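# Place pet feeder in taped outline, bowls seated, scoop outside

## Task

Put the pet feeder inside the tape outline on the table, with its handle tab lined up at the red notch in the outline and both steel bowls resting flat in the feeder's wells. The scoop has to rest fully on the tabletop and entirely beyond the tape outline. Everything must stay this way without the robot holding it.

## Robot and tools

Robot: two arms, left_arm and right_arm, each with six joints and a parallel gripper. The names are labels only and do not match the left or right side of any image.

Frame: all positions share one world frame. The origin sits on the tabletop midway between the arms, +x points out across the table, +z points up, and left_arm is mounted on the +y side. Positions are in metres and orientations are quaternions in w,x,y,z order.

Gripper: the fingers extend along the gripper's +z axis and close along its y axis. The reported end-effector point lies between the finger pads, under 1 cm behind the tips.

execute_actions takes "actions", a list holding zero or one item, plus an optional "pictures" boolean (images are included by default).
- Empty list: nothing new is sent; you get the current state.
- Motion: {"rows": [...], "steps": n}. n is 1 to 15 control steps of 1/30 s each, default 15. "rows" holds 1 to 15 rows, one per step; when rows run out, the final row keeps being used. Every row is a single list of 14 numbers covering both arms, even if only one arm should move: left_arm waist, shoulder, elbow, wrist pitch, wrist yaw, wrist roll, opening, then the same seven for right_arm. The joint values are absolute target angles in radians, in the same convention as the Joint positions line, not offsets. Opening is also an absolute target, from -1 (closed) to +1 (fully open).
- Wait: {"steps": n} without rows, n up to 300; it returns once that many steps have elapsed since the previous result.

Joint ranges (rad), same for both arms: waist -2.618 to 3.054, shoulder 0.000 to 3.142, elbow 0.000 to 3.142, wrist pitch -1.571 to 1.571, wrist yaw -1.571 to 1.571, wrist roll -2.094 to 2.094. A call is rejected, and nothing is sent, if a target exceeds an end by more than 0.036 rad and is also further out than that joint's last reported angle. The true ends may differ from these figures by up to 0.036 rad; targets beyond a true end are clipped to it, and the result may then say "joint sent to its limit" (possibly referring to an earlier, still-running action). Missing that line does not prove more travel is available.

Motion behaviour: joint speed is capped. Each step the target is kept within a lead of the measured angle: 0.202 rad waist, 0.258 shoulder, 0.238 elbow, 0.573 wrist pitch, 0.522 wrist yaw and roll. If the targets would put a gripper over 70 mm from where it is measured, all its joint targets are pulled back proportionally. Friction can leave a joint up to about 0.031 rad short, and changes smaller than that may not move it. Between calls the arms keep heading for the last row sent, until everything is nearly still or a step is HELD; then only a new action moves them further.

Grasping: grip_measured reports finger opening on the same -1..1 scale you command; Joint positions gives the actual pad gap in metres (0.087 fully open). Each gripper's reading can be off by about 1 mm, constant within a scene. To hold something, keep commanding an opening below grip_measured: roughly 0.02 below is firm, a smaller difference is gentler. Pads push up to about 20 N each (some less); closing fast can squeeze harder and can even pop the fingers open.

Result lines:
- State line `left_arm: …` | `right_arm: …`: each gripper's end_effector_position and end_effector_quat_wxyz; the printed position can be inaccurate, more so at long reach.
- Joint positions / Joint velocities: one block per arm, joints in column order (rad, rad/s), then pad gap (m, m/s).
- "joint command not followed": a clearance check altered or blocked some joint targets; the rest of the row ran.
- HELD: marks steps where your row, fully or partly, was not sent.
- MOTOR HOT: a motor reached 75 °C. At 90 °C that arm halts for 10 s (this level is then inactive on it for 5 minutes, after which 90 °C halts it again); at 100 °C the arm and gripper go limp and drop until cooled. Both are shown as OVER-TEMPERATURE FAULT. Holding loads, even while idle, heats motors, so avoid long holds.

zoom_image: {"camera": name, "region": [x0, y0, x1, y1]} gives a closer look at part of that camera's latest image; pixel coordinates from the top-left corner, region no larger than 504 by 504. Cameras: cam_high, cam_low, cam_left_wrist, cam_right_wrist, all 504x504. Calibration (intrinsics K, distortion, T_world_to_cam) is supplied; cam_high sits near [0.365457, -0.799887, 1.2084] and cam_low near [0.855211, -0.383535, 0.342798]. Fixed cameras may be off by a couple of degrees and millimetres; wrist camera poses follow their arm's joint readings.

finished_scene: {"scene": number of the current scene}. It closes the scene for good and reports whether the goal held; call it only when the feeder, bowls and scoop rest correctly with the grippers released. Replying without any tool call ends the whole run.

Things to avoid: knocking or placing anything off the table (instant failure), arms striking or pressing on each other, dropping objects, slamming, hard collisions and forceful shoving. Brief outside tugs on a held part or pushes on loose items can occur, so check the final state before ending.

Each tool is called after "Call:" as name(argument=value, ...) on one line, values as JSON.

## Session

Call:
execute_actions(actions=[])

Scene clock: 0.00 s of 5400.00 s.
left_arm: end_effector_position=(+0.1600, -0.0176, +0.1526) grip_measured=+1.000 end_effector_quat_wxyz=(+0.638, +0.661, +0.216, -0.331) | right_arm: end_effector_position=(+0.0837, -0.5476, +0.1931) grip_measured=+1.000 end_effector_quat_wxyz=(+0.066, +0.274, +0.956, -0.085)
Joint positions: left_arm=[-0.746  1.278  0.151  1.207  1.161  0.704  0.087] | right_arm=[-1.223  1.281  1.353 -1.43  -0.019 -0.718  0.087]
Joint velocities: left_arm=[-0.007  0.012  0.012 -0.022 -0.022  0.007  0.   ] | right_arm=[-0.012 -0.007  0.002  0.022 -0.051  0.037  0.   ]
camera_calibration (this result's frames):
cam_left_wrist: T_world_to_cam=[[-0.709288, 0.0826755, -0.700053, 0.220414], [0.565203, 0.66017, -0.494693, 0.01919], [0.421255, -0.746552, -0.514979, 0.140659], [0, 0, 0, 1]] pos_world=[0.086238, 0.0741175, 0.236231]
cam_right_wrist: T_world_to_cam=[[-0.542111, -0.829944, 0.131561, -0.438802], [-0.595273, 0.4898, 0.636982, 0.220691], [-0.593098, 0.267, -0.75957, 0.476867], [0, 0, 0, 1]] pos_world=[0.176321, -0.599599, 0.279367]

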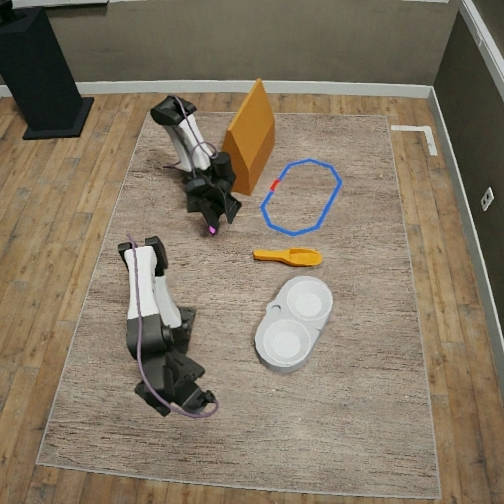

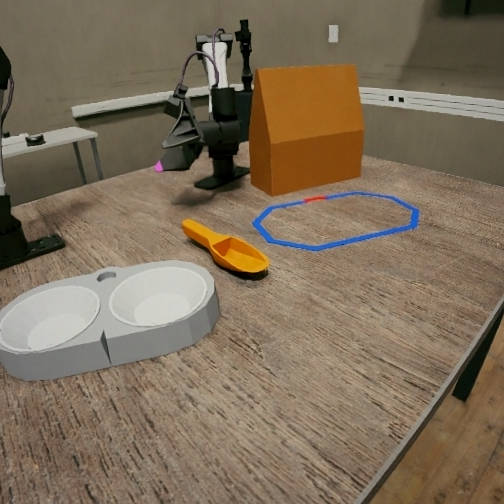

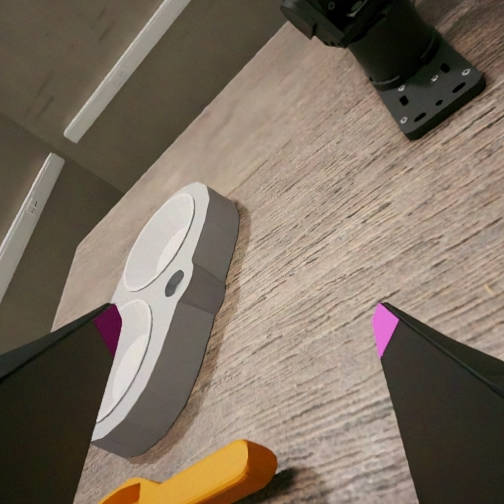

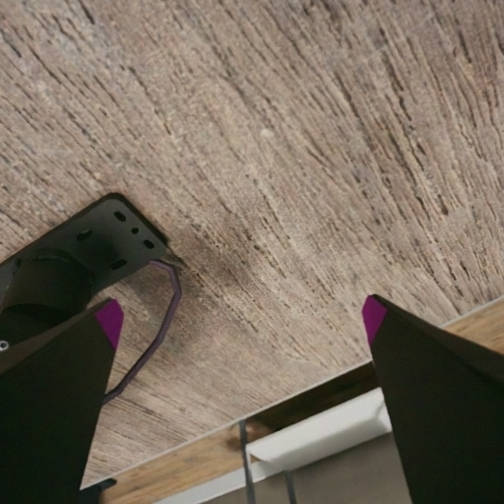

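Call:
zoom_image(camera="cam_high", region=[230, 140, 370, 280])

Call:
zoom_image(camera="cam_high", region=[230, 240, 370, 380])

Region (230, 140, 370, 280) of cam_high's 504x504 image, scaled by 3.600, with more detail than that image has.

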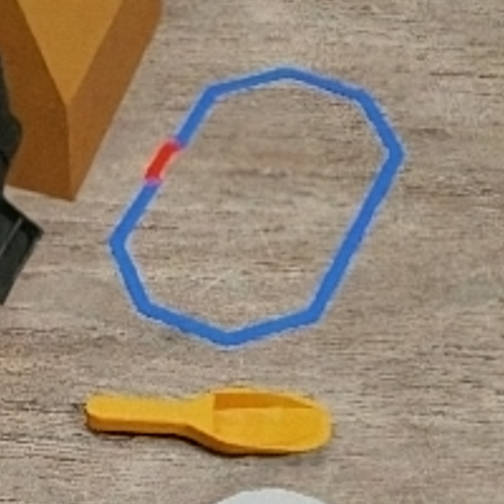

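Region (230, 240, 370, 380) of cam_high's 504x504 image, scaled by 3.600, with more detail than that image has.

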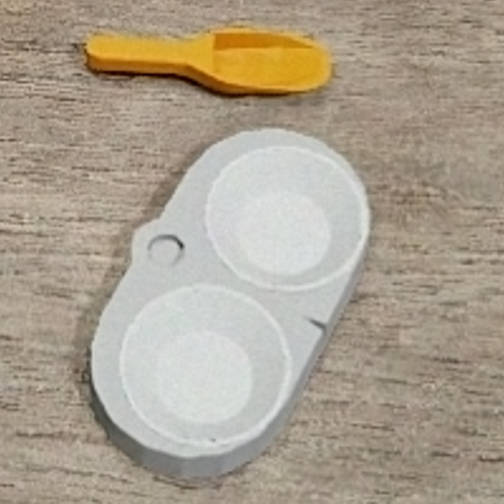

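Call:
zoom_image(camera="cam_high", region=[140, 70, 300, 240])

Call:
zoom_image(camera="cam_low", region=[140, 20, 430, 260])

Region (140, 70, 300, 240) of cam_high's 504x504 image, scaled by 2.965, with more detail than that image has; it fills the left 474 columns of this view, and the rest is white.

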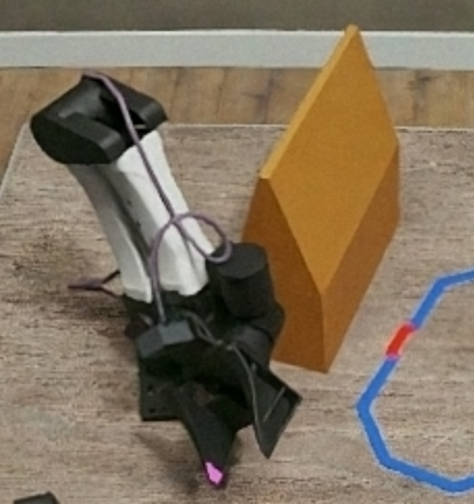

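Region (140, 20, 430, 260) of cam_low's 504x504 image, scaled by 1.738, with more detail than that image has; it fills the top 417 rows of this view, and the rest is white.

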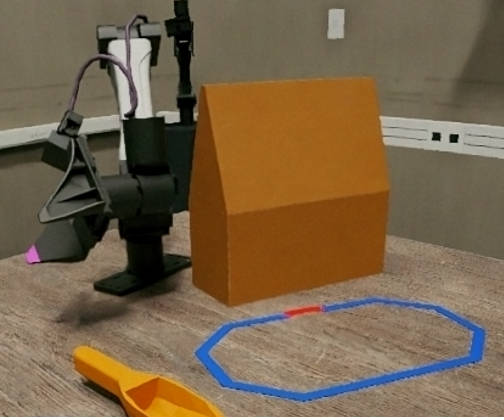

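Call:
execute_actions(actions=[{"rows": [[-0.750,1.310,0.217,1.118,1.122,0.658,0.97,-1.166,1.298,1.357,-1.424,-0.018,-0.717,0.96],[-0.755,1.342,0.282,1.030,1.084,0.613,0.95,-1.109,1.316,1.361,-1.418,-0.018,-0.717,0.91],[-0.759,1.374,0.348,0.941,1.045,0.567,0.92,-1.052,1.333,1.366,-1.412,-0.017,-0.716,0.87],[-0.764,1.407,0.414,0.853,1.006,0.522,0.89,-0.995,1.350,1.370,-1.406,-0.016,-0.715,0.83],[-0.768,1.439,0.479,0.764,0.968,0.476,0.87,-0.938,1.368,1.374,-1.400,-0.016,-0.714,0.78],[-0.773,1.471,0.545,0.676,0.929,0.431,0.84,-0.881,1.385,1.378,-1.394,-0.015,-0.714,0.74],[-0.777,1.503,0.610,0.587,0.890,0.385,0.81,-0.824,1.402,1.383,-1.388,-0.015,-0.713,0.70],[-0.781,1.535,0.676,0.499,0.851,0.339,0.79,-0.767,1.419,1.387,-1.382,-0.014,-0.712,0.65],[-0.786,1.567,0.742,0.410,0.813,0.294,0.76,-0.710,1.437,1.391,-1.376,-0.013,-0.711,0.61],[-0.790,1.599,0.807,0.322,0.774,0.248,0.73,-0.653,1.454,1.395,-1.370,-0.013,-0.711,0.57],[-0.795,1.631,0.873,0.233,0.735,0.203,0.71,-0.596,1.471,1.400,-1.364,-0.012,-0.710,0.52],[-0.799,1.664,0.939,0.145,0.697,0.157,0.68,-0.539,1.489,1.404,-1.358,-0.011,-0.709,0.48],[-0.804,1.696,1.004,0.056,0.658,0.112,0.65,-0.482,1.506,1.408,-1.352,-0.011,-0.708,0.44],[-0.808,1.728,1.070,-0.032,0.619,0.066,0.63,-0.425,1.523,1.412,-1.346,-0.010,-0.708,0.39],[-0.812,1.760,1.135,-0.121,0.581,0.020,0.60,-0.368,1.541,1.416,-1.340,-0.010,-0.707,0.35]], "steps": 15}], pictures=false)

Call:
execute_actions(actions=[{"rows": [[-0.817,1.792,1.201,-0.209,0.542,-0.025,0.57,-0.311,1.558,1.421,-1.334,-0.009,-0.706,0.31],[-0.821,1.824,1.267,-0.298,0.503,-0.071,0.55,-0.255,1.575,1.425,-1.328,-0.008,-0.706,0.26],[-0.826,1.856,1.332,-0.387,0.464,-0.116,0.52,-0.198,1.592,1.429,-1.322,-0.008,-0.705,0.22],[-0.830,1.888,1.398,-0.475,0.426,-0.162,0.49,-0.141,1.610,1.433,-1.316,-0.007,-0.704,0.18],[-0.835,1.921,1.464,-0.564,0.387,-0.207,0.47,-0.084,1.627,1.438,-1.310,-0.006,-0.703,0.13],[-0.839,1.953,1.529,-0.652,0.348,-0.253,0.44,-0.027,1.644,1.442,-1.304,-0.006,-0.703,0.09],[-0.843,1.985,1.595,-0.741,0.310,-0.299,0.41,0.030,1.662,1.446,-1.298,-0.005,-0.702,0.05],[-0.848,2.017,1.660,-0.829,0.271,-0.344,0.39,0.087,1.679,1.450,-1.292,-0.004,-0.701,0.00],[-0.852,2.049,1.726,-0.918,0.232,-0.390,0.36,0.144,1.696,1.455,-1.286,-0.004,-0.700,-0.04],[-0.857,2.081,1.792,-1.006,0.194,-0.435,0.33,0.201,1.714,1.459,-1.280,-0.003,-0.700,-0.08],[-0.861,2.113,1.857,-1.095,0.155,-0.481,0.31,0.258,1.731,1.463,-1.274,-0.003,-0.699,-0.13],[-0.866,2.146,1.923,-1.183,0.116,-0.526,0.28,0.315,1.748,1.467,-1.268,-0.002,-0.698,-0.17],[-0.870,2.178,1.989,-1.272,0.077,-0.572,0.25,0.372,1.765,1.472,-1.262,-0.001,-0.697,-0.21],[-0.875,2.210,2.054,-1.360,0.039,-0.617,0.23,0.429,1.783,1.476,-1.256,-0.001,-0.697,-0.26],[-0.879,2.242,2.120,-1.449,0.000,-0.663,0.20,0.486,1.800,1.480,-1.250,0,-0.696,-0.30]], "steps": 15}], pictures=false)

Call:
execute_actions(actions=[{"steps": 25}])

Scene clock: 82.10 s of 5400.00 s.
left_arm: end_effector_position=(+0.3158, -0.1007, +0.1503) grip_measured=+0.613 end_effector_quat_wxyz=(+0.437, +0.497, +0.631, -0.404) | right_arm: end_effector_position=(+0.2446, -0.4868, +0.1564) grip_measured=+0.369 end_effector_quat_wxyz=(+0.039, -0.094, +0.995, -0.022)
Joint positions: left_arm=[-0.796  1.691  1.021  0.261  0.748  0.208  0.071] | right_arm=[-0.47   1.501  1.385 -1.364 -0.009 -0.714  0.06 ]
Joint velocities: left_arm=[-0.11   0.945  1.844 -2.381 -1.092 -1.238 -0.022] | right_arm=[ 1.595  0.452  0.139  0.183 -0.051  0.007 -0.034]
Steps of this call (steps 1 to 90: nothing new was sent; then 78.60 s passed at rest; steps 91 to 105: all 15 steps of this action). Readings (joint positions):
91: left_arm=[-0.746 1.280 0.159 1.195 1.160 0.697] | right_arm=[-1.216 1.281 1.353 -1.430 -0.017 -0.718]
92: left_arm=[-0.746 1.290 0.184 1.168 1.154 0.684] | right_arm=[-1.192 1.283 1.353 -1.430 -0.014 -0.718]
94: left_arm=[-0.751 1.338 0.288 1.080 1.120 0.637] | right_arm=[-1.099 1.299 1.353 -1.427 -0.011 -0.717]
98: left_arm=[-0.765 1.466 0.560 0.825 1.001 0.501] | right_arm=[-0.870 1.375 1.353 -1.407 -0.012 -0.717]
105: the state above

Scene clock: 82.60 s of 5400.00 s.
left_arm: end_effector_position=(+0.3425, -0.0779, +0.1062) grip_measured=+0.212 end_effector_quat_wxyz=(+0.097, +0.121, +0.974, -0.162) | right_arm: end_effector_position=(+0.3275, -0.2760, +0.1063) grip_measured=-0.281 end_effector_quat_wxyz=(-0.005, -0.489, +0.872, +0.000)
Joint positions: left_arm=[-0.863  2.175  2.004 -1.057  0.168 -0.47   0.053] | right_arm=[ 0.382  1.76   1.451 -1.272  0.001 -0.695  0.031]
Joint velocities: left_arm=[-0.081  0.862  1.834 -3.436 -2.103 -1.604 -0.026] | right_arm=[ 1.433  0.466  0.149  0.125  0.667  1.385 -0.033]
Steps of this call (steps 1 to 15: all 15 steps of this action). Readings (joint positions):
1: left_arm=[-0.800 1.723 1.087 0.175 0.710 0.164] | right_arm=[-0.413 1.518 1.390 -1.358 -0.009 -0.714]
2: left_arm=[-0.804 1.756 1.152 0.088 0.672 0.119] | right_arm=[-0.356 1.534 1.395 -1.352 -0.009 -0.713]
4: left_arm=[-0.813 1.820 1.283 -0.085 0.596 0.030] | right_arm=[-0.243 1.568 1.404 -1.339 -0.008 -0.712]
8: left_arm=[-0.831 1.949 1.545 -0.435 0.443 -0.150] | right_arm=[-0.016 1.639 1.420 -1.314 -0.006 -0.709]
15: the state above

Scene clock: 83.43 s of 5400.00 s.
left_arm: end_effector_position=(+0.3018, -0.0228, +0.1006) grip_measured=+0.200 end_effector_quat_wxyz=(+0.001, +0.021, +1.000, -0.008) | right_arm: end_effector_position=(+0.3216, -0.2434, +0.0988) grip_measured=-0.300 end_effector_quat_wxyz=(-0.011, -0.535, +0.845, +0.003)
Joint positions: left_arm=[-0.872  2.231  2.102 -1.43   0.011 -0.657  0.053] | right_arm=[ 0.493  1.79   1.456 -1.26  -0.002 -0.692  0.031]
Joint velocities: left_arm=[-0.017 -0.022 -0.022 -0.037  0.037  0.037 -0.   ] | right_arm=[ 0.017  0.007  0.007 -0.066  0.051 -0.007 -0.001]
Steps of this call (steps 1 to 25: the robot went on to your last target). Readings (joint positions):
1: left_arm=[-0.861 2.198 2.045 -1.153 0.123 -0.510] | right_arm=[0.420 1.771 1.454 -1.268 0.004 -0.690]
2: left_arm=[-0.860 2.214 2.070 -1.209 0.098 -0.539] | right_arm=[0.453 1.780 1.456 -1.263 0.002 -0.691]
4: left_arm=[-0.864 2.229 2.091 -1.289 0.065 -0.582] | right_arm=[0.490 1.789 1.456 -1.260 -0.002 -0.691]
8: left_arm=[-0.871 2.231 2.100 -1.379 0.033 -0.627] | right_arm=[0.493 1.790 1.456 -1.260 -0.002 -0.692]
25: the state above
camera_calibration (this result's frames):
cam_left_wrist: T_world_to_cam=[[-0.0405847, -0.99916, 0.00565054, -0.0124647], [-0.653106, 0.0308074, 0.75664, 0.14425], [-0.756178, 0.0270176, -0.653807, 0.437223], [0, 0, 0, 1]] pos_world=[0.424323, -0.0287109, 0.176785]
cam_right_wrist: T_world_to_cam=[[0.900554, -0.434647, -0.00915519, -0.398794], [-0.267356, -0.570301, 0.776709, -0.103877], [-0.342815, -0.697021, -0.629793, 0.137169], [0, 0, 0, 1]] pos_world=[0.378387, -0.136966, 0.16342]

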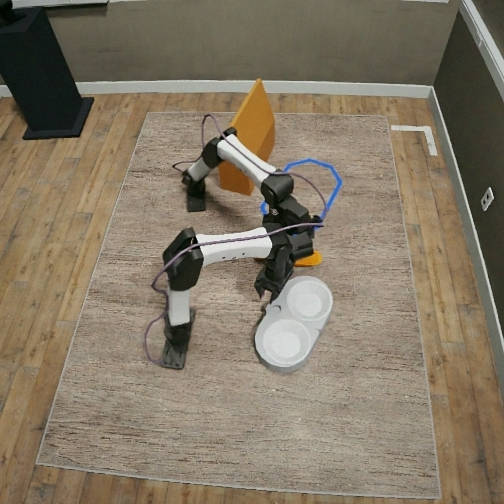

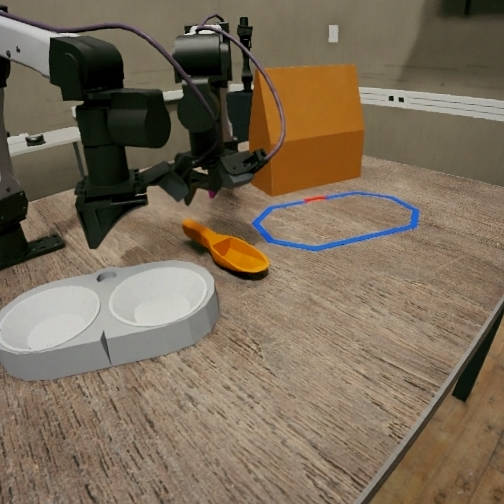

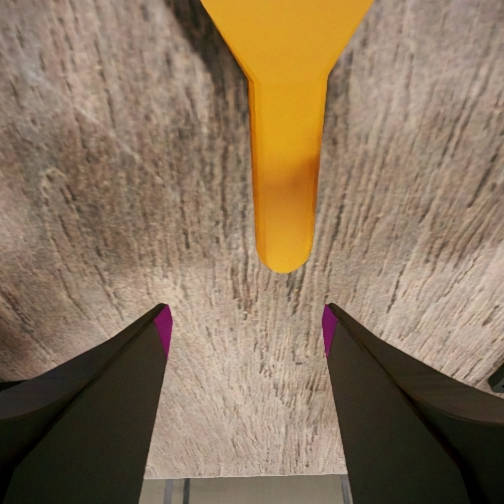

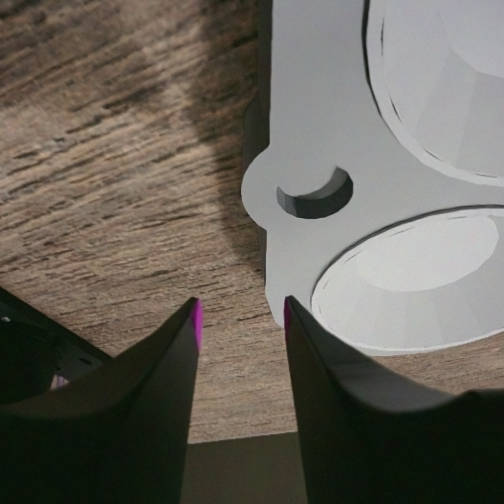

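Call:
execute_actions(actions=[{"rows": [[-0.885,2.245,2.095,-1.420,0,-0.668,0.20,0.486,1.800,1.480,-1.250,0,-0.696,-0.30],[-0.892,2.252,2.080,-1.402,0,-0.675,0.20,0.486,1.800,1.480,-1.250,0,-0.696,-0.30],[-0.899,2.259,2.065,-1.384,0,-0.682,0.20,0.486,1.800,1.480,-1.250,0,-0.696,-0.30],[-0.906,2.266,2.048,-1.366,0,-0.689,0.20,0.486,1.800,1.480,-1.250,0,-0.696,-0.30],[-0.912,2.274,2.032,-1.348,0,-0.695,0.20,0.486,1.800,1.480,-1.250,0,-0.696,-0.30],[-0.915,2.282,2.015,-1.325,0,-0.700,0.20,0.486,1.800,1.480,-1.250,0,-0.696,-0.30],[-0.915,2.284,2.001,-1.309,0,-0.700,0.20,0.486,1.800,1.480,-1.250,0,-0.696,-0.30],[-0.915,2.285,1.987,-1.293,0,-0.700,0.20,0.486,1.800,1.480,-1.250,0,-0.696,-0.30],[-0.915,2.287,1.973,-1.277,0,-0.700,0.20,0.486,1.800,1.480,-1.250,0,-0.696,-0.30],[-0.915,2.288,1.959,-1.261,0,-0.700,0.20,0.486,1.800,1.480,-1.250,0,-0.696,-0.30],[-0.915,2.290,1.945,-1.245,0,-0.700,0.20,0.486,1.800,1.480,-1.250,0,-0.696,-0.30],[-0.915,2.291,1.931,-1.229,0,-0.700,0.20,0.486,1.800,1.480,-1.250,0,-0.696,-0.30],[-0.915,2.293,1.917,-1.213,0,-0.700,0.20,0.486,1.800,1.480,-1.250,0,-0.696,-0.30],[-0.915,2.294,1.903,-1.197,0,-0.700,0.20,0.486,1.800,1.480,-1.250,0,-0.696,-0.30],[-0.915,2.295,1.890,-1.180,0,-0.700,0.20,0.486,1.800,1.480,-1.250,0,-0.696,-0.30]], "steps": 15}], pictures=false)

Call:
execute_actions(actions=[{"steps": 15}])

Scene clock: 108.67 s of 5400.00 s.
left_arm: end_effector_position=(+0.2959, -0.0411, +0.0471) grip_measured=+0.200 end_effector_quat_wxyz=(+0.002, +0.024, +1.000, -0.007) | right_arm: end_effector_position=(+0.3209, -0.2493, +0.0960) grip_measured=-0.300 end_effector_quat_wxyz=(-0.026, -0.534, +0.845, -0.009)
Joint positions: left_arm=[-0.914  2.266  1.948 -1.241  0.008 -0.691  0.053] | right_arm=[ 0.492  1.805  1.456 -1.272  0.025 -0.69   0.031]
Joint velocities: left_arm=[ 0.002 -0.022 -0.276  0.549  0.066 -0.007  0.   ] | right_arm=[-0.012  0.071 -0.002 -0.022  0.227  0.022 -0.001]
Steps of this call (steps 1 to 15: the robot went on to your last target; steps 16 to 90: nothing new was sent; then 21.73 s passed at rest; steps 91 to 105: all 15 steps of this action). Readings (joint positions):
91: left_arm=[-0.872 2.231 2.102 -1.431 0.011 -0.658] | right_arm=[0.493 1.790 1.456 -1.260 -0.002 -0.692]
92: left_arm=[-0.873 2.231 2.102 -1.429 0.010 -0.660] | right_arm=[0.493 1.790 1.456 -1.260 -0.002 -0.692]
94: left_arm=[-0.880 2.231 2.092 -1.414 0.009 -0.667] | right_arm=[0.493 1.790 1.456 -1.260 -0.002 -0.692]
98: left_arm=[-0.905 2.246 2.037 -1.361 0.008 -0.682] | right_arm=[0.493 1.790 1.456 -1.260 -0.002 -0.692]
105: the state above

Scene clock: 109.17 s of 5400.00 s.
left_arm: end_effector_position=(+0.3034, -0.0480, +0.0406) grip_measured=+0.200 end_effector_quat_wxyz=(+0.018, +0.023, +0.999, -0.021) | right_arm: end_effector_position=(+0.3215, -0.2529, +0.0951) grip_measured=-0.300 end_effector_quat_wxyz=(-0.031, -0.530, +0.847, -0.016)
Joint positions: left_arm=[-0.914  2.266  1.926 -1.177  0.008 -0.694  0.053] | right_arm=[ 0.488  1.81   1.456 -1.274  0.04  -0.686  0.031]
Joint velocities: left_arm=[-0.007  0.017  0.007 -0.022  0.022 -0.007  0.001] | right_arm=[-0.032 -0.007 -0.012  0.037  0.007 -0.051 -0.001]
Steps of this call (steps 1 to 15: the robot went on to your last target). Readings (joint positions):
1: left_arm=[-0.914 2.266 1.941 -1.225 0.008 -0.692] | right_arm=[0.491 1.808 1.456 -1.273 0.030 -0.690]
2: left_arm=[-0.914 2.266 1.935 -1.212 0.008 -0.692] | right_arm=[0.490 1.809 1.456 -1.274 0.033 -0.689]
4: left_arm=[-0.914 2.266 1.930 -1.196 0.008 -0.693] | right_arm=[0.490 1.810 1.456 -1.274 0.038 -0.688]
8: left_arm=[-0.914 2.266 1.927 -1.182 0.008 -0.694] | right_arm=[0.488 1.810 1.456 -1.274 0.039 -0.687]
15: the state above
camera_calibration (this result's frames):
cam_left_wrist: T_world_to_cam=[[-0.0456531, -0.998499, 0.0302428, -0.0367423], [-0.677132, 0.0531892, 0.733937, 0.200737], [-0.734444, 0.0130281, -0.678544, 0.393638], [0, 0, 0, 1]] pos_world=[0.423353, -0.0524925, 0.120883]
cam_right_wrist: T_world_to_cam=[[0.896568, -0.442903, 0.00175205, -0.404725], [-0.261445, -0.526042, 0.809275, -0.100267], [-0.357508, -0.726028, -0.587428, 0.121547], [0, 0, 0, 1]] pos_world=[0.380103, -0.143752, 0.153253]

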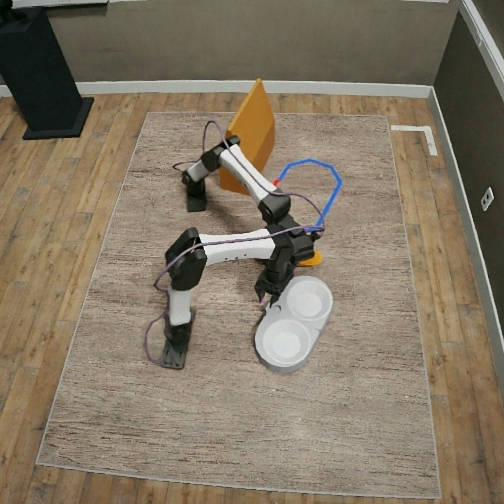

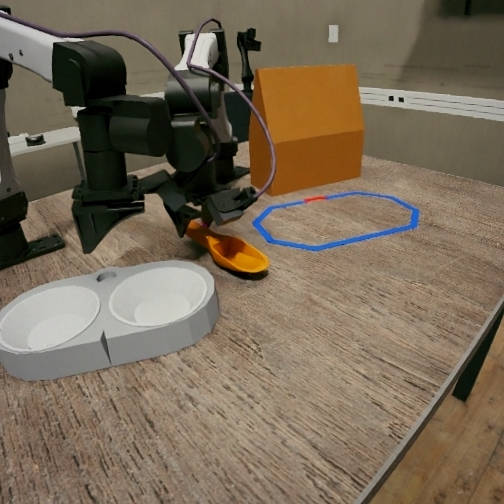

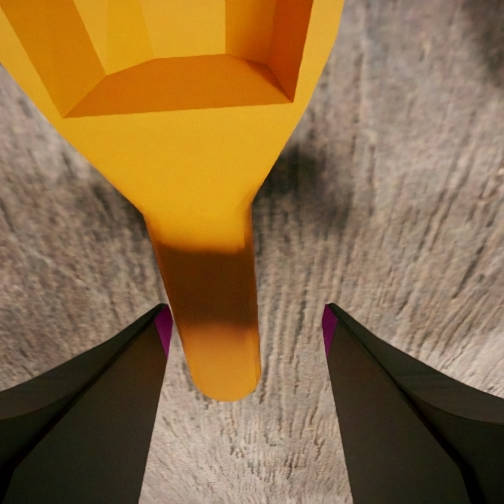

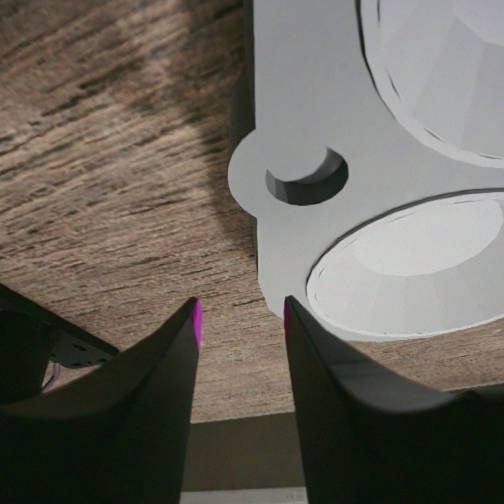

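Call:
execute_actions(actions=[{"rows": [[-0.915,2.270,1.930,-1.200,0,-0.700,0.20,0.470,1.800,1.470,-1.260,0,-0.696,-0.30],[-0.915,2.270,1.930,-1.200,0,-0.700,0.20,0.450,1.800,1.470,-1.260,0,-0.696,-0.30],[-0.915,2.270,1.930,-1.200,0,-0.700,0.20,0.430,1.800,1.470,-1.260,0,-0.696,-0.30],[-0.915,2.270,1.930,-1.200,0,-0.700,0.20,0.410,1.800,1.470,-1.260,0,-0.696,-0.30],[-0.915,2.270,1.930,-1.200,0,-0.700,0.20,0.390,1.800,1.470,-1.260,0,-0.696,-0.30],[-0.915,2.270,1.930,-1.200,0,-0.700,0.20,0.370,1.800,1.470,-1.260,0,-0.696,-0.30],[-0.915,2.270,1.930,-1.200,0,-0.700,0.20,0.350,1.800,1.470,-1.260,0,-0.696,-0.30],[-0.915,2.270,1.930,-1.200,0,-0.700,0.20,0.330,1.800,1.470,-1.260,0,-0.696,-0.30],[-0.915,2.270,1.930,-1.200,0,-0.700,0.20,0.310,1.800,1.470,-1.260,0,-0.696,-0.30],[-0.915,2.270,1.930,-1.200,0,-0.700,0.20,0.290,1.800,1.470,-1.260,0,-0.696,-0.30],[-0.915,2.270,1.930,-1.200,0,-0.700,0.20,0.270,1.800,1.470,-1.260,0,-0.696,-0.30],[-0.915,2.270,1.930,-1.200,0,-0.700,0.20,0.250,1.800,1.470,-1.260,0,-0.696,-0.30]], "steps": 15}])

Scene clock: 113.80 s of 5400.00 s.
left_arm: end_effector_position=(+0.3029, -0.0475, +0.0416) grip_measured=+0.200 end_effector_quat_wxyz=(+0.017, +0.023, +0.999, -0.021) | right_arm: end_effector_position=(+0.3350, -0.3140, +0.0940) grip_measured=-0.300 end_effector_quat_wxyz=(-0.027, -0.431, +0.902, +0.002)
Joint positions: left_arm=[-0.914  2.264  1.926 -1.181  0.008 -0.694  0.053] | right_arm=[ 0.253  1.81   1.456 -1.27   0.01  -0.693  0.031]
Joint velocities: left_arm=[ 0.007 -0.007 -0.022 -0.037  0.037 -0.007 -0.   ] | right_arm=[-0.149 -0.012  0.007 -0.007  0.022 -0.081 -0.001]
Steps of this call (steps 1 to 15: the robot went on to your last target; steps 16 to 90: nothing new was sent; then 1.13 s passed at rest; steps 91 to 105: all 15 steps of this action). Readings (joint positions):
91: left_arm=[-0.914 2.265 1.926 -1.176 0.008 -0.694] | right_arm=[0.486 1.810 1.456 -1.275 0.039 -0.686]
92: left_arm=[-0.914 2.264 1.926 -1.176 0.008 -0.694] | right_arm=[0.482 1.810 1.456 -1.275 0.036 -0.689]
94: left_arm=[-0.914 2.264 1.926 -1.176 0.008 -0.694] | right_arm=[0.462 1.810 1.456 -1.276 0.027 -0.693]
98: left_arm=[-0.914 2.264 1.926 -1.178 0.008 -0.694] | right_arm=[0.377 1.810 1.456 -1.272 0.014 -0.693]
105: the state above
camera_calibration (this result's frames):
cam_left_wrist: T_world_to_cam=[[-0.0456195, -0.99853, 0.0292672, -0.036238], [-0.676304, 0.0524339, 0.734754, 0.199266], [-0.735209, 0.0137256, -0.677702, 0.394103], [0, 0, 0, 1]] pos_world=[0.42286, -0.0520423, 0.121733]
cam_right_wrist: T_world_to_cam=[[0.772595, -0.634621, -0.018775, -0.460693], [-0.372459, -0.476987, 0.796089, -0.0741796], [-0.51417, -0.608062, -0.604888, 0.172496], [0, 0, 0, 1]] pos_world=[0.416993, -0.22286, 0.154745]

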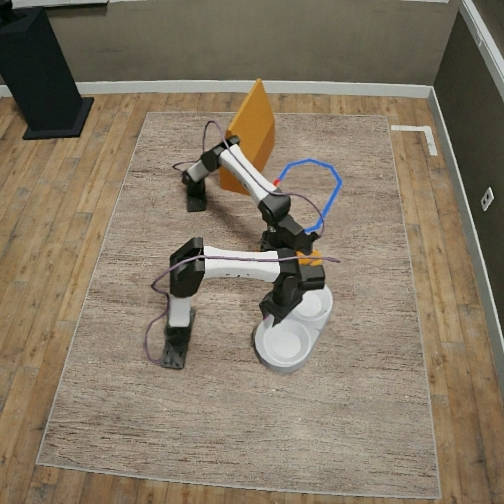

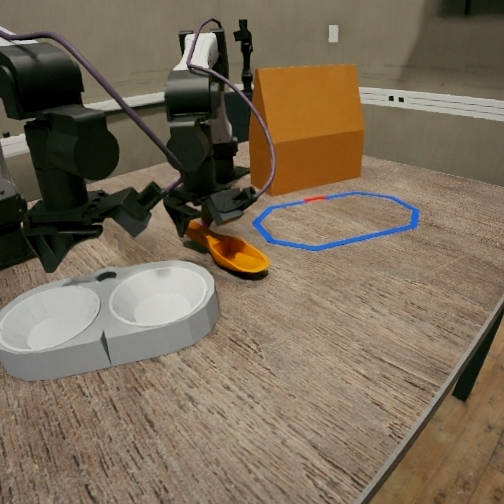

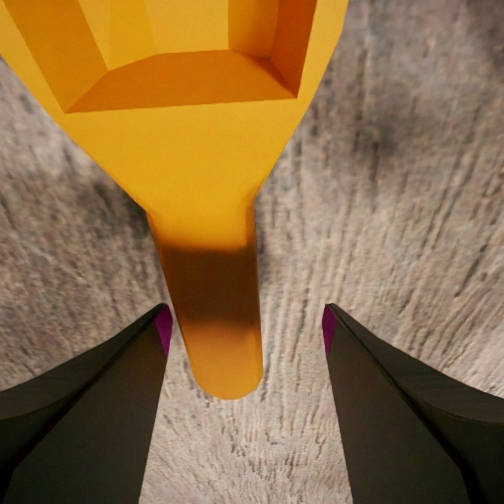

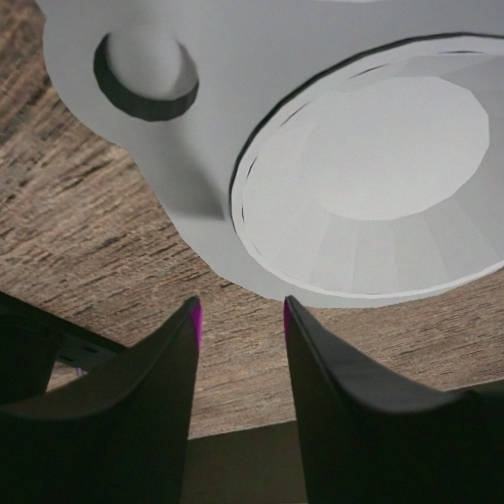

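Call:
execute_actions(actions=[{"rows": [[-0.912,2.280,1.915,-1.205,0,-0.700,0.20,0.250,1.800,1.470,-1.260,0,-0.696,-0.30],[-0.910,2.290,1.905,-1.210,0,-0.700,0.20,0.250,1.800,1.470,-1.260,0,-0.696,-0.30],[-0.908,2.298,1.895,-1.212,0,-0.700,0.20,0.250,1.800,1.470,-1.260,0,-0.696,-0.30],[-0.906,2.300,1.890,-1.214,0,-0.700,0.18,0.250,1.800,1.470,-1.260,0,-0.696,-0.30],[-0.906,2.300,1.890,-1.214,0,-0.700,0.14,0.250,1.800,1.470,-1.260,0,-0.696,-0.30],[-0.906,2.300,1.890,-1.214,0,-0.700,0.08,0.250,1.800,1.470,-1.260,0,-0.696,-0.30],[-0.906,2.300,1.890,-1.214,0,-0.700,0.01,0.250,1.800,1.470,-1.260,0,-0.696,-0.30],[-0.906,2.300,1.890,-1.214,0,-0.700,-0.06,0.250,1.800,1.470,-1.260,0,-0.696,-0.30],[-0.906,2.300,1.890,-1.214,0,-0.700,-0.13,0.250,1.800,1.470,-1.260,0,-0.696,-0.30],[-0.906,2.300,1.890,-1.214,0,-0.700,-0.20,0.250,1.800,1.470,-1.260,0,-0.696,-0.30],[-0.906,2.300,1.890,-1.214,0,-0.700,-0.27,0.250,1.800,1.470,-1.260,0,-0.696,-0.30],[-0.906,2.300,1.890,-1.214,0,-0.700,-0.34,0.250,1.800,1.470,-1.260,0,-0.696,-0.30],[-0.906,2.300,1.890,-1.214,0,-0.700,-0.40,0.250,1.800,1.470,-1.260,0,-0.696,-0.30],[-0.906,2.300,1.890,-1.214,0,-0.700,-0.46,0.250,1.800,1.470,-1.260,0,-0.696,-0.30],[-0.906,2.300,1.890,-1.214,0,-0.700,-0.51,0.250,1.800,1.470,-1.260,0,-0.696,-0.30]], "steps": 15}])

Scene clock: 120.43 s of 5400.00 s.
left_arm: end_effector_position=(+0.2954, -0.0401, +0.0295) grip_measured=-0.410 end_effector_quat_wxyz=(-0.003, +0.022, +1.000, -0.002) | right_arm: end_effector_position=(+0.3349, -0.3140, +0.0939) grip_measured=-0.300 end_effector_quat_wxyz=(-0.027, -0.430, +0.903, +0.004)
Joint positions: left_arm=[-0.913  2.285  1.909 -1.197  0.007 -0.695  0.026] | right_arm=[ 0.251  1.81   1.456 -1.27   0.006 -0.693  0.031]
Joint velocities: left_arm=[-0.002 -0.012  0.007 -0.022  0.007 -0.051  0.   ] | right_arm=[-0.012  0.002  0.007  0.007  0.037 -0.022 -0.001]
Steps of this call (steps 1 to 15: the robot went on to your last target; steps 16 to 90: nothing new was sent; then 3.13 s passed at rest; steps 91 to 105: all 15 steps of this action). Readings (joint positions):
91: left_arm=[-0.914 2.264 1.926 -1.182 0.008 -0.694] | right_arm=[0.251 1.810 1.456 -1.270 0.006 -0.693]
92: left_arm=[-0.914 2.264 1.926 -1.183 0.008 -0.694] | right_arm=[0.251 1.810 1.456 -1.270 0.006 -0.693]
94: left_arm=[-0.914 2.266 1.924 -1.185 0.008 -0.694] | right_arm=[0.251 1.810 1.456 -1.270 0.006 -0.693]
98: left_arm=[-0.914 2.278 1.912 -1.192 0.008 -0.694] | right_arm=[0.251 1.810 1.456 -1.270 0.006 -0.693]
105: the state above
camera_calibration (this result's frames):
cam_left_wrist: T_world_to_cam=[[-0.0436183, -0.999019, -0.0075978, -0.0283135], [-0.646706, 0.0224376, 0.762409, 0.191937], [-0.761491, 0.0381686, -0.647051, 0.388141], [0, 0, 0, 1]] pos_world=[0.418458, -0.0474071, 0.104598]
cam_right_wrist: T_world_to_cam=[[0.770995, -0.636471, -0.0217222, -0.460411], [-0.373061, -0.479029, 0.79458, -0.0744204], [-0.516132, -0.604513, -0.606771, 0.174341], [0, 0, 0, 1]] pos_world=[0.417194, -0.223296, 0.154917]

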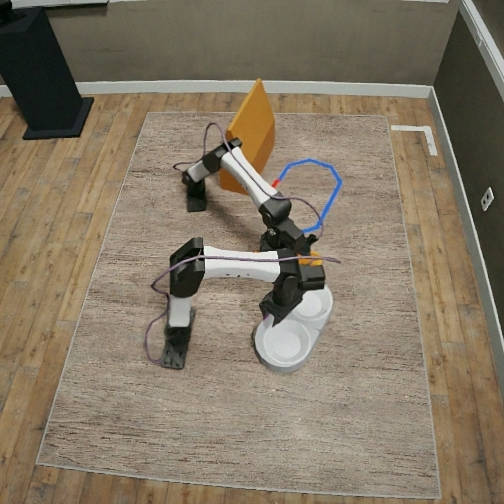

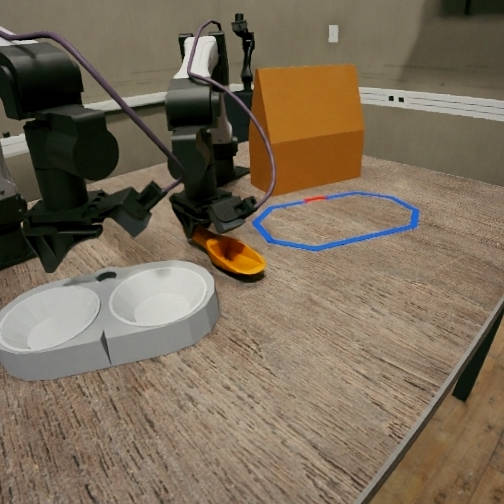

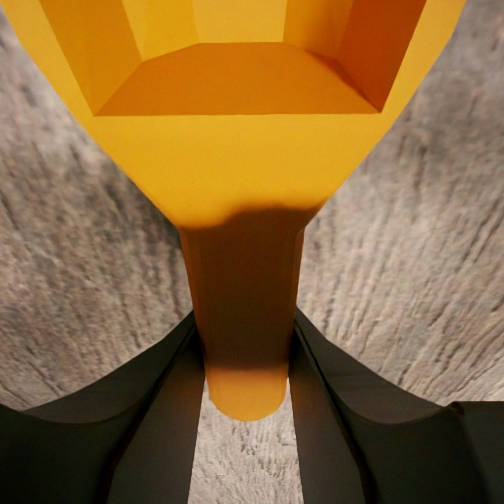

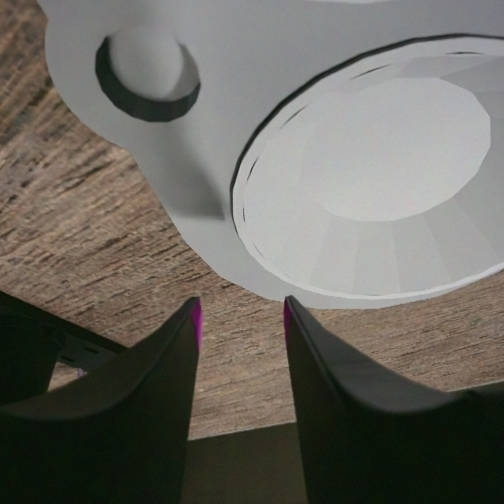

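Call:
execute_actions(actions=[{"rows": [[-0.913,2.283,1.925,-1.212,0,-0.697,-0.46,0.250,1.800,1.470,-1.260,0,-0.696,-0.30],[-0.913,2.281,1.945,-1.228,0,-0.697,-0.46,0.250,1.800,1.470,-1.260,0,-0.696,-0.30],[-0.913,2.279,1.962,-1.243,0,-0.697,-0.46,0.250,1.800,1.470,-1.260,0,-0.696,-0.30],[-0.913,2.277,1.975,-1.256,0,-0.697,-0.46,0.250,1.800,1.470,-1.260,0,-0.696,-0.30],[-0.926,2.256,1.940,-1.243,0,-0.708,-0.46,0.250,1.800,1.470,-1.260,0,-0.696,-0.30],[-0.938,2.235,1.905,-1.231,0,-0.720,-0.46,0.250,1.800,1.470,-1.260,0,-0.696,-0.30],[-0.951,2.213,1.870,-1.218,0,-0.733,-0.46,0.250,1.800,1.470,-1.260,0,-0.696,-0.30],[-0.964,2.192,1.835,-1.205,0,-0.746,-0.46,0.250,1.800,1.470,-1.260,0,-0.696,-0.30],[-0.976,2.171,1.800,-1.193,0,-0.758,-0.46,0.250,1.800,1.470,-1.260,0,-0.696,-0.30],[-0.989,2.150,1.765,-1.180,0,-0.771,-0.46,0.250,1.800,1.470,-1.260,0,-0.696,-0.30],[-1.001,2.129,1.730,-1.168,0,-0.783,-0.46,0.250,1.800,1.470,-1.260,0,-0.696,-0.30],[-1.014,2.108,1.695,-1.155,0,-0.796,-0.46,0.250,1.800,1.470,-1.260,0,-0.696,-0.30],[-1.027,2.086,1.660,-1.142,0,-0.809,-0.46,0.250,1.800,1.470,-1.260,0,-0.696,-0.30],[-1.039,2.065,1.625,-1.130,0,-0.821,-0.46,0.250,1.800,1.470,-1.260,0,-0.696,-0.30],[-1.052,2.044,1.590,-1.117,0,-0.834,-0.46,0.250,1.800,1.470,-1.260,0,-0.696,-0.30]], "steps": 15}], pictures=false)

Call:
execute_actions(actions=[{"rows": [[-1.075,2.023,1.560,-1.108,0,-0.857,-0.46,0.268,1.804,1.476,-1.260,0,-0.694,-0.30],[-1.097,2.002,1.530,-1.100,0,-0.879,-0.46,0.286,1.808,1.482,-1.260,0,-0.692,-0.30],[-1.120,1.980,1.500,-1.091,0,-0.902,-0.46,0.304,1.812,1.488,-1.260,0,-0.690,-0.30],[-1.142,1.959,1.470,-1.083,0,-0.924,-0.46,0.322,1.816,1.494,-1.260,0,-0.688,-0.30],[-1.165,1.938,1.440,-1.074,0,-0.947,-0.46,0.340,1.820,1.500,-1.261,0,-0.686,-0.30],[-1.188,1.917,1.411,-1.065,0,-0.970,-0.46,0.358,1.824,1.506,-1.261,0,-0.684,-0.30],[-1.210,1.895,1.381,-1.057,0,-0.992,-0.46,0.376,1.828,1.512,-1.261,0,-0.682,-0.30],[-1.233,1.874,1.351,-1.048,0,-1.015,-0.46,0.394,1.832,1.518,-1.261,0,-0.680,-0.30],[-1.263,1.858,1.331,-1.044,0,-1.045,-0.46,0.412,1.836,1.524,-1.261,0,-0.678,-0.30],[-1.293,1.843,1.311,-1.039,0,-1.075,-0.46,0.430,1.840,1.530,-1.262,0,-0.676,-0.30],[-1.323,1.827,1.291,-1.035,0,-1.105,-0.46,0.448,1.844,1.536,-1.262,0,-0.673,-0.30],[-1.354,1.811,1.271,-1.031,0,-1.136,-0.46,0.466,1.848,1.542,-1.262,0,-0.671,-0.30],[-1.384,1.795,1.252,-1.027,0,-1.166,-0.46,0.484,1.852,1.548,-1.262,0,-0.669,-0.30],[-1.414,1.780,1.232,-1.022,0,-1.196,-0.46,0.502,1.856,1.554,-1.262,0,-0.667,-0.30],[-1.444,1.764,1.212,-1.018,0,-1.226,-0.46,0.520,1.860,1.560,-1.262,0,-0.665,-0.30]], "steps": 15}], pictures=false)

Call:
execute_actions(actions=[{"steps": 15}])

Scene clock: 145.70 s of 5400.00 s.
left_arm: end_effector_position=(+0.2280, -0.0375, +0.0486) grip_measured=-0.410 end_effector_quat_wxyz=(-0.008, +0.036, +0.999, +0.005) | right_arm: end_effector_position=(+0.3349, -0.3140, +0.0939) grip_measured=-0.300 end_effector_quat_wxyz=(-0.027, -0.430, +0.903, +0.004)
Joint positions: left_arm=[-1.027  2.088  1.666 -1.167  0.006 -0.781  0.026] | right_arm=[ 0.251  1.81   1.456 -1.27   0.006 -0.693  0.031]
Joint velocities: left_arm=[-0.437 -0.584 -1.018  0.242 -0.037 -0.344 -0.001] | right_arm=[-0.002  0.007 -0.017 -0.022  0.066 -0.037 -0.001]
Steps of this call (steps 1 to 15: the robot went on to your last target; steps 16 to 90: nothing new was sent; then 21.77 s passed at rest; steps 91 to 105: all 15 steps of this action). Readings (joint positions):
91: left_arm=[-0.913 2.285 1.909 -1.197 0.007 -0.695] | right_arm=[0.251 1.810 1.456 -1.270 0.006 -0.693]
92: left_arm=[-0.913 2.285 1.913 -1.200 0.007 -0.695] | right_arm=[0.251 1.810 1.456 -1.270 0.006 -0.693]
94: left_arm=[-0.913 2.285 1.930 -1.215 0.007 -0.695] | right_arm=[0.251 1.810 1.456 -1.270 0.006 -0.693]
98: left_arm=[-0.925 2.241 1.898 -1.209 0.006 -0.711] | right_arm=[0.251 1.810 1.456 -1.270 0.006 -0.693]
105: the state above

Scene clock: 146.20 s of 5400.00 s.
left_arm: end_effector_position=(+0.0787, -0.0357, +0.0470) grip_measured=-0.410 end_effector_quat_wxyz=(-0.007, +0.056, +0.998, +0.009) | right_arm: end_effector_position=(+0.3378, -0.2407, +0.1025) grip_measured=-0.300 end_effector_quat_wxyz=(-0.002, -0.524, +0.852, -0.002)
Joint positions: left_arm=[-1.39   1.804  1.264 -1.052  0.005 -1.103  0.026] | right_arm=[ 0.481  1.833  1.527 -1.268  0.004 -0.679  0.031]
Joint velocities: left_arm=[-0.877 -0.437 -0.564  0.227 -0.007 -0.755 -0.001] | right_arm=[ 0.491  0.159  0.12   0.007 -0.037  0.022  0.   ]
Steps of this call (steps 1 to 15: all 15 steps of this action). Readings (joint positions):
1: left_arm=[-1.043 2.068 1.632 -1.158 0.006 -0.794] | right_arm=[0.251 1.810 1.456 -1.270 0.006 -0.693]
2: left_arm=[-1.059 2.049 1.598 -1.150 0.005 -0.809] | right_arm=[0.254 1.810 1.456 -1.270 0.006 -0.693]
4: left_arm=[-1.096 2.010 1.535 -1.133 0.005 -0.844] | right_arm=[0.274 1.810 1.456 -1.270 0.006 -0.693]
8: left_arm=[-1.189 1.925 1.417 -1.098 0.005 -0.923] | right_arm=[0.352 1.810 1.480 -1.270 0.006 -0.690]
15: the state above

Scene clock: 146.70 s of 5400.00 s.
left_arm: end_effector_position=(+0.0587, -0.0399, +0.0470) grip_measured=-0.410 end_effector_quat_wxyz=(-0.004, +0.031, +1.000, +0.003) | right_arm: end_effector_position=(+0.3349, -0.2283, +0.1008) grip_measured=-0.300 end_effector_quat_wxyz=(-0.004, -0.537, +0.844, -0.000)
Joint positions: left_arm=[-1.452  1.777  1.232 -1.035  0.006 -1.216  0.026] | right_arm=[ 0.519  1.844  1.533 -1.267  0.001 -0.671  0.031]
Joint velocities: left_arm=[-0.017  0.002 -0.007 -0.007  0.037 -0.022 -0.001] | right_arm=[ 0.007 -0.007  0.002  0.007  0.007  0.051 -0.001]
Steps of this call (steps 1 to 15: the robot went on to your last target). Readings (joint positions):
1: left_arm=[-1.418 1.791 1.249 -1.050 0.005 -1.127] | right_arm=[0.496 1.838 1.531 -1.268 0.004 -0.677]
2: left_arm=[-1.439 1.783 1.239 -1.050 0.006 -1.145] | right_arm=[0.508 1.841 1.533 -1.267 0.003 -0.676]
4: left_arm=[-1.453 1.777 1.233 -1.049 0.006 -1.172] | right_arm=[0.518 1.844 1.533 -1.267 0.001 -0.675]
8: left_arm=[-1.452 1.777 1.232 -1.040 0.006 -1.201] | right_arm=[0.519 1.844 1.533 -1.267 0.001 -0.672]
15: the state above
camera_calibration (this result's frames):
cam_left_wrist: T_world_to_cam=[[-0.0608027, -0.998, -0.0173199, -0.0368688], [-0.64457, 0.0260095, 0.764103, 0.0254151], [-0.762124, 0.0576234, -0.644862, 0.219944], [0, 0, 0, 1]] pos_world=[0.181764, -0.0501299, 0.121775]
cam_right_wrist: T_world_to_cam=[[0.902765, -0.430114, 0.00430196, -0.405299], [-0.277291, -0.574301, 0.770252, -0.0901855], [-0.328825, -0.696549, -0.637726, 0.149722], [0, 0, 0, 1]] pos_world=[0.390115, -0.12183, 0.16669]

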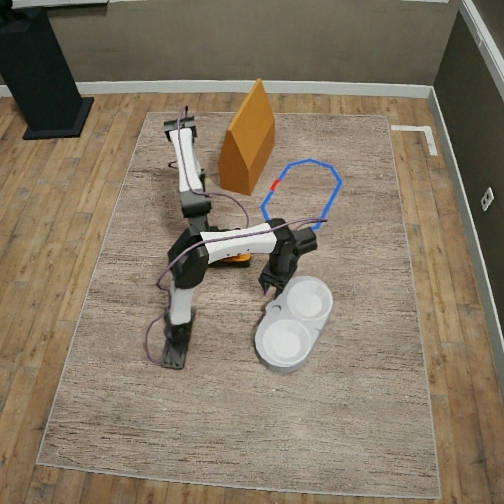

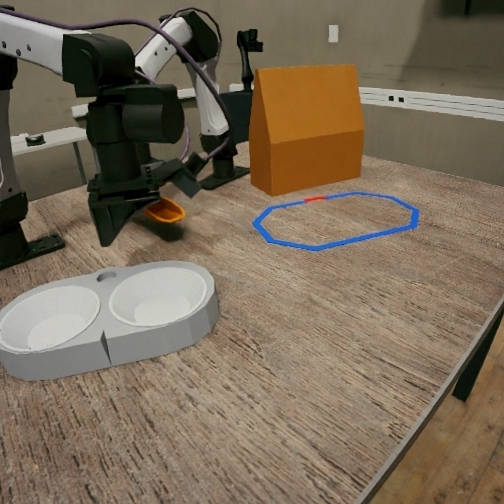

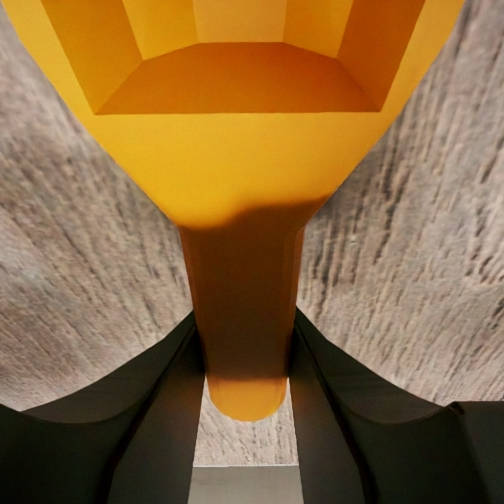

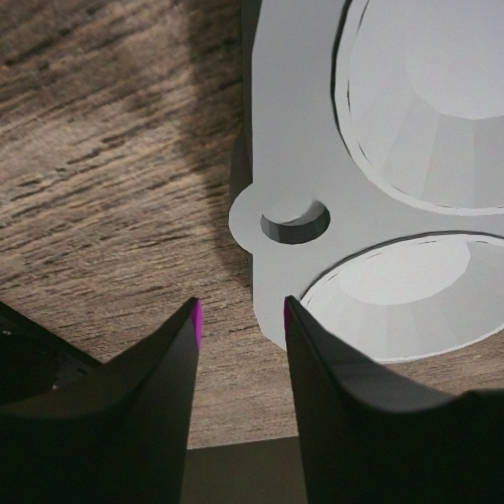

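Call:
execute_actions(actions=[{"rows": [[-1.444,1.785,1.215,-1.020,0,-1.226,-0.46,0.520,1.862,1.530,-1.250,0,-0.665,-0.30],[-1.444,1.792,1.204,-1.006,0,-1.226,-0.46,0.520,1.865,1.514,-1.233,0,-0.665,-0.30],[-1.444,1.798,1.193,-0.992,0,-1.226,-0.46,0.520,1.868,1.498,-1.217,0,-0.665,-0.30],[-1.444,1.804,1.182,-0.978,0,-1.226,-0.46,0.520,1.871,1.482,-1.200,0,-0.665,-0.30],[-1.444,1.810,1.172,-0.965,0,-1.226,-0.46,0.520,1.874,1.466,-1.184,0,-0.665,-0.30],[-1.444,1.810,1.170,-0.960,0,-1.226,-0.46,0.520,1.877,1.450,-1.168,0,-0.665,-0.30],[-1.444,1.810,1.170,-0.960,0,-1.226,-0.46,0.520,1.880,1.434,-1.152,0,-0.665,-0.30],[-1.444,1.810,1.170,-0.960,0,-1.226,-0.46,0.520,1.883,1.418,-1.136,0,-0.665,-0.30],[-1.444,1.810,1.170,-0.960,0,-1.226,-0.40,0.520,1.886,1.402,-1.120,0,-0.665,-0.30],[-1.444,1.810,1.170,-0.960,0,-1.226,-0.34,0.520,1.888,1.386,-1.104,0,-0.665,-0.30],[-1.444,1.810,1.170,-0.960,0,-1.226,-0.26,0.520,1.890,1.372,-1.088,0,-0.665,-0.30],[-1.444,1.810,1.170,-0.960,0,-1.226,-0.18,0.520,1.892,1.360,-1.072,0,-0.665,-0.30],[-1.444,1.810,1.170,-0.960,0,-1.226,-0.10,0.520,1.894,1.350,-1.058,0,-0.665,-0.30],[-1.444,1.810,1.170,-0.960,0,-1.226,-0.02,0.520,1.895,1.344,-1.048,0,-0.665,-0.30],[-1.444,1.810,1.170,-0.960,0,-1.226,0.05,0.520,1.895,1.340,-1.040,0,-0.665,-0.30]], "steps": 15}], pictures=false)

Call:
execute_actions(actions=[{"steps": 12}])

Scene clock: 153.77 s of 5400.00 s.
left_arm: end_effector_position=(+0.0671, -0.0393, +0.0312) grip_measured=+0.017 end_effector_quat_wxyz=(+0.008, +0.022, +1.000, +0.004) | right_arm: end_effector_position=(+0.3279, -0.2319, +0.0502) grip_measured=-0.300 end_effector_quat_wxyz=(-0.022, -0.537, +0.844, +0.001)
Joint positions: left_arm=[-1.437  1.794  1.19  -0.969 -0.017 -1.22   0.044] | right_arm=[ 0.519  1.882  1.374 -1.106  0.002 -0.671  0.031]
Joint velocities: left_arm=[-0.007 -0.017  0.007 -0.081  0.081 -0.037  0.058] | right_arm=[-0.012  0.037 -0.227  0.3    0.066  0.037 -0.001]
Steps of this call (steps 1 to 45: the robot went on to your last target; steps 46 to 110: nothing new was sent; then 2.90 s passed at rest; steps 111 to 125: all 15 steps of this action). Readings (joint positions):
111: left_arm=[-1.437 1.773 1.232 -0.994 -0.034 -1.220] | right_arm=[0.519 1.844 1.533 -1.267 0.001 -0.671]
112: left_arm=[-1.437 1.773 1.232 -0.994 -0.034 -1.220] | right_arm=[0.519 1.844 1.533 -1.264 0.001 -0.671]
114: left_arm=[-1.437 1.773 1.225 -0.988 -0.032 -1.220] | right_arm=[0.519 1.844 1.530 -1.248 0.001 -0.671]
118: left_arm=[-1.437 1.784 1.199 -0.971 -0.024 -1.220] | right_arm=[0.519 1.851 1.478 -1.197 0.001 -0.671]
125: the state above

Scene clock: 154.17 s of 5400.00 s.
left_arm: end_effector_position=(+0.0668, -0.0394, +0.0312) grip_measured=+0.050 end_effector_quat_wxyz=(+0.007, +0.022, +1.000, +0.003) | right_arm: end_effector_position=(+0.3317, -0.2322, +0.0478) grip_measured=-0.300 end_effector_quat_wxyz=(-0.015, -0.536, +0.844, -0.005)
Joint positions: left_arm=[-1.437  1.794  1.19  -0.969 -0.016 -1.22   0.046] | right_arm=[ 0.519  1.883  1.366 -1.083  0.014 -0.669  0.031]
Joint velocities: left_arm=[-0.012  0.022  0.002 -0.11   0.051  0.007  0.   ] | right_arm=[ 0.002  0.007 -0.002 -0.007  0.051  0.022  0.001]
Steps of this call (steps 1 to 12: the robot went on to your last target). Readings (joint positions):
1: left_arm=[-1.437 1.794 1.190 -0.969 -0.017 -1.220] | right_arm=[0.519 1.883 1.369 -1.098 0.006 -0.671]
2: left_arm=[-1.437 1.794 1.190 -0.969 -0.016 -1.220] | right_arm=[0.519 1.883 1.367 -1.093 0.008 -0.670]
4: left_arm=[-1.437 1.794 1.190 -0.969 -0.016 -1.220] | right_arm=[0.519 1.883 1.366 -1.090 0.010 -0.669]
8: left_arm=[-1.437 1.794 1.190 -0.969 -0.016 -1.220] | right_arm=[0.519 1.883 1.366 -1.085 0.012 -0.669]
12: the state above
camera_calibration (this result's frames):
cam_left_wrist: T_world_to_cam=[[-0.0426123, -0.998929, -0.0180041, -0.037327], [-0.662291, 0.0147506, 0.749102, 0.043939], [-0.748034, 0.0438449, -0.66221, 0.215035], [0, 0, 0, 1]] pos_world=[0.188363, -0.0473634, 0.108811]
cam_right_wrist: T_world_to_cam=[[0.901906, -0.431932, 0.000359876, -0.403821], [-0.267321, -0.557532, 0.785938, -0.0526287], [-0.339271, -0.708938, -0.618306, 0.111806], [0, 0, 0, 1]] pos_world=[0.388072, -0.124501, 0.110639]

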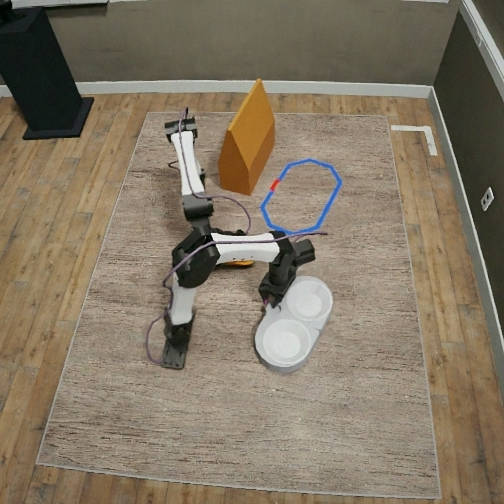

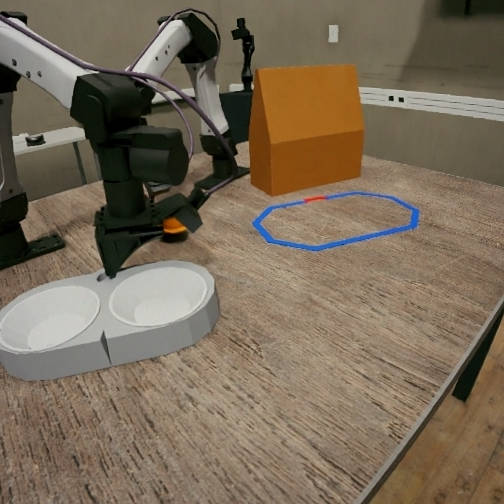

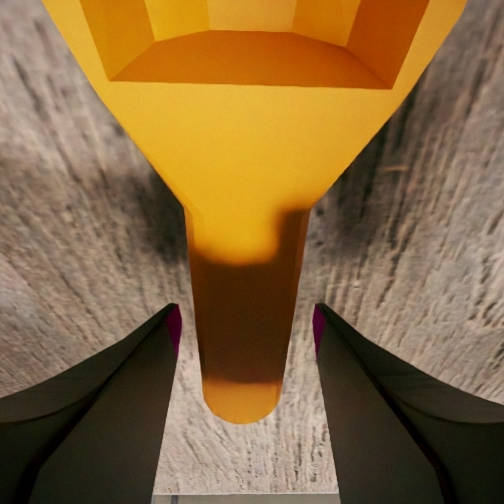

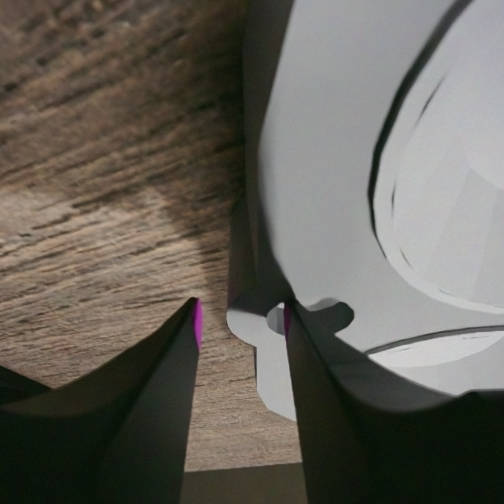

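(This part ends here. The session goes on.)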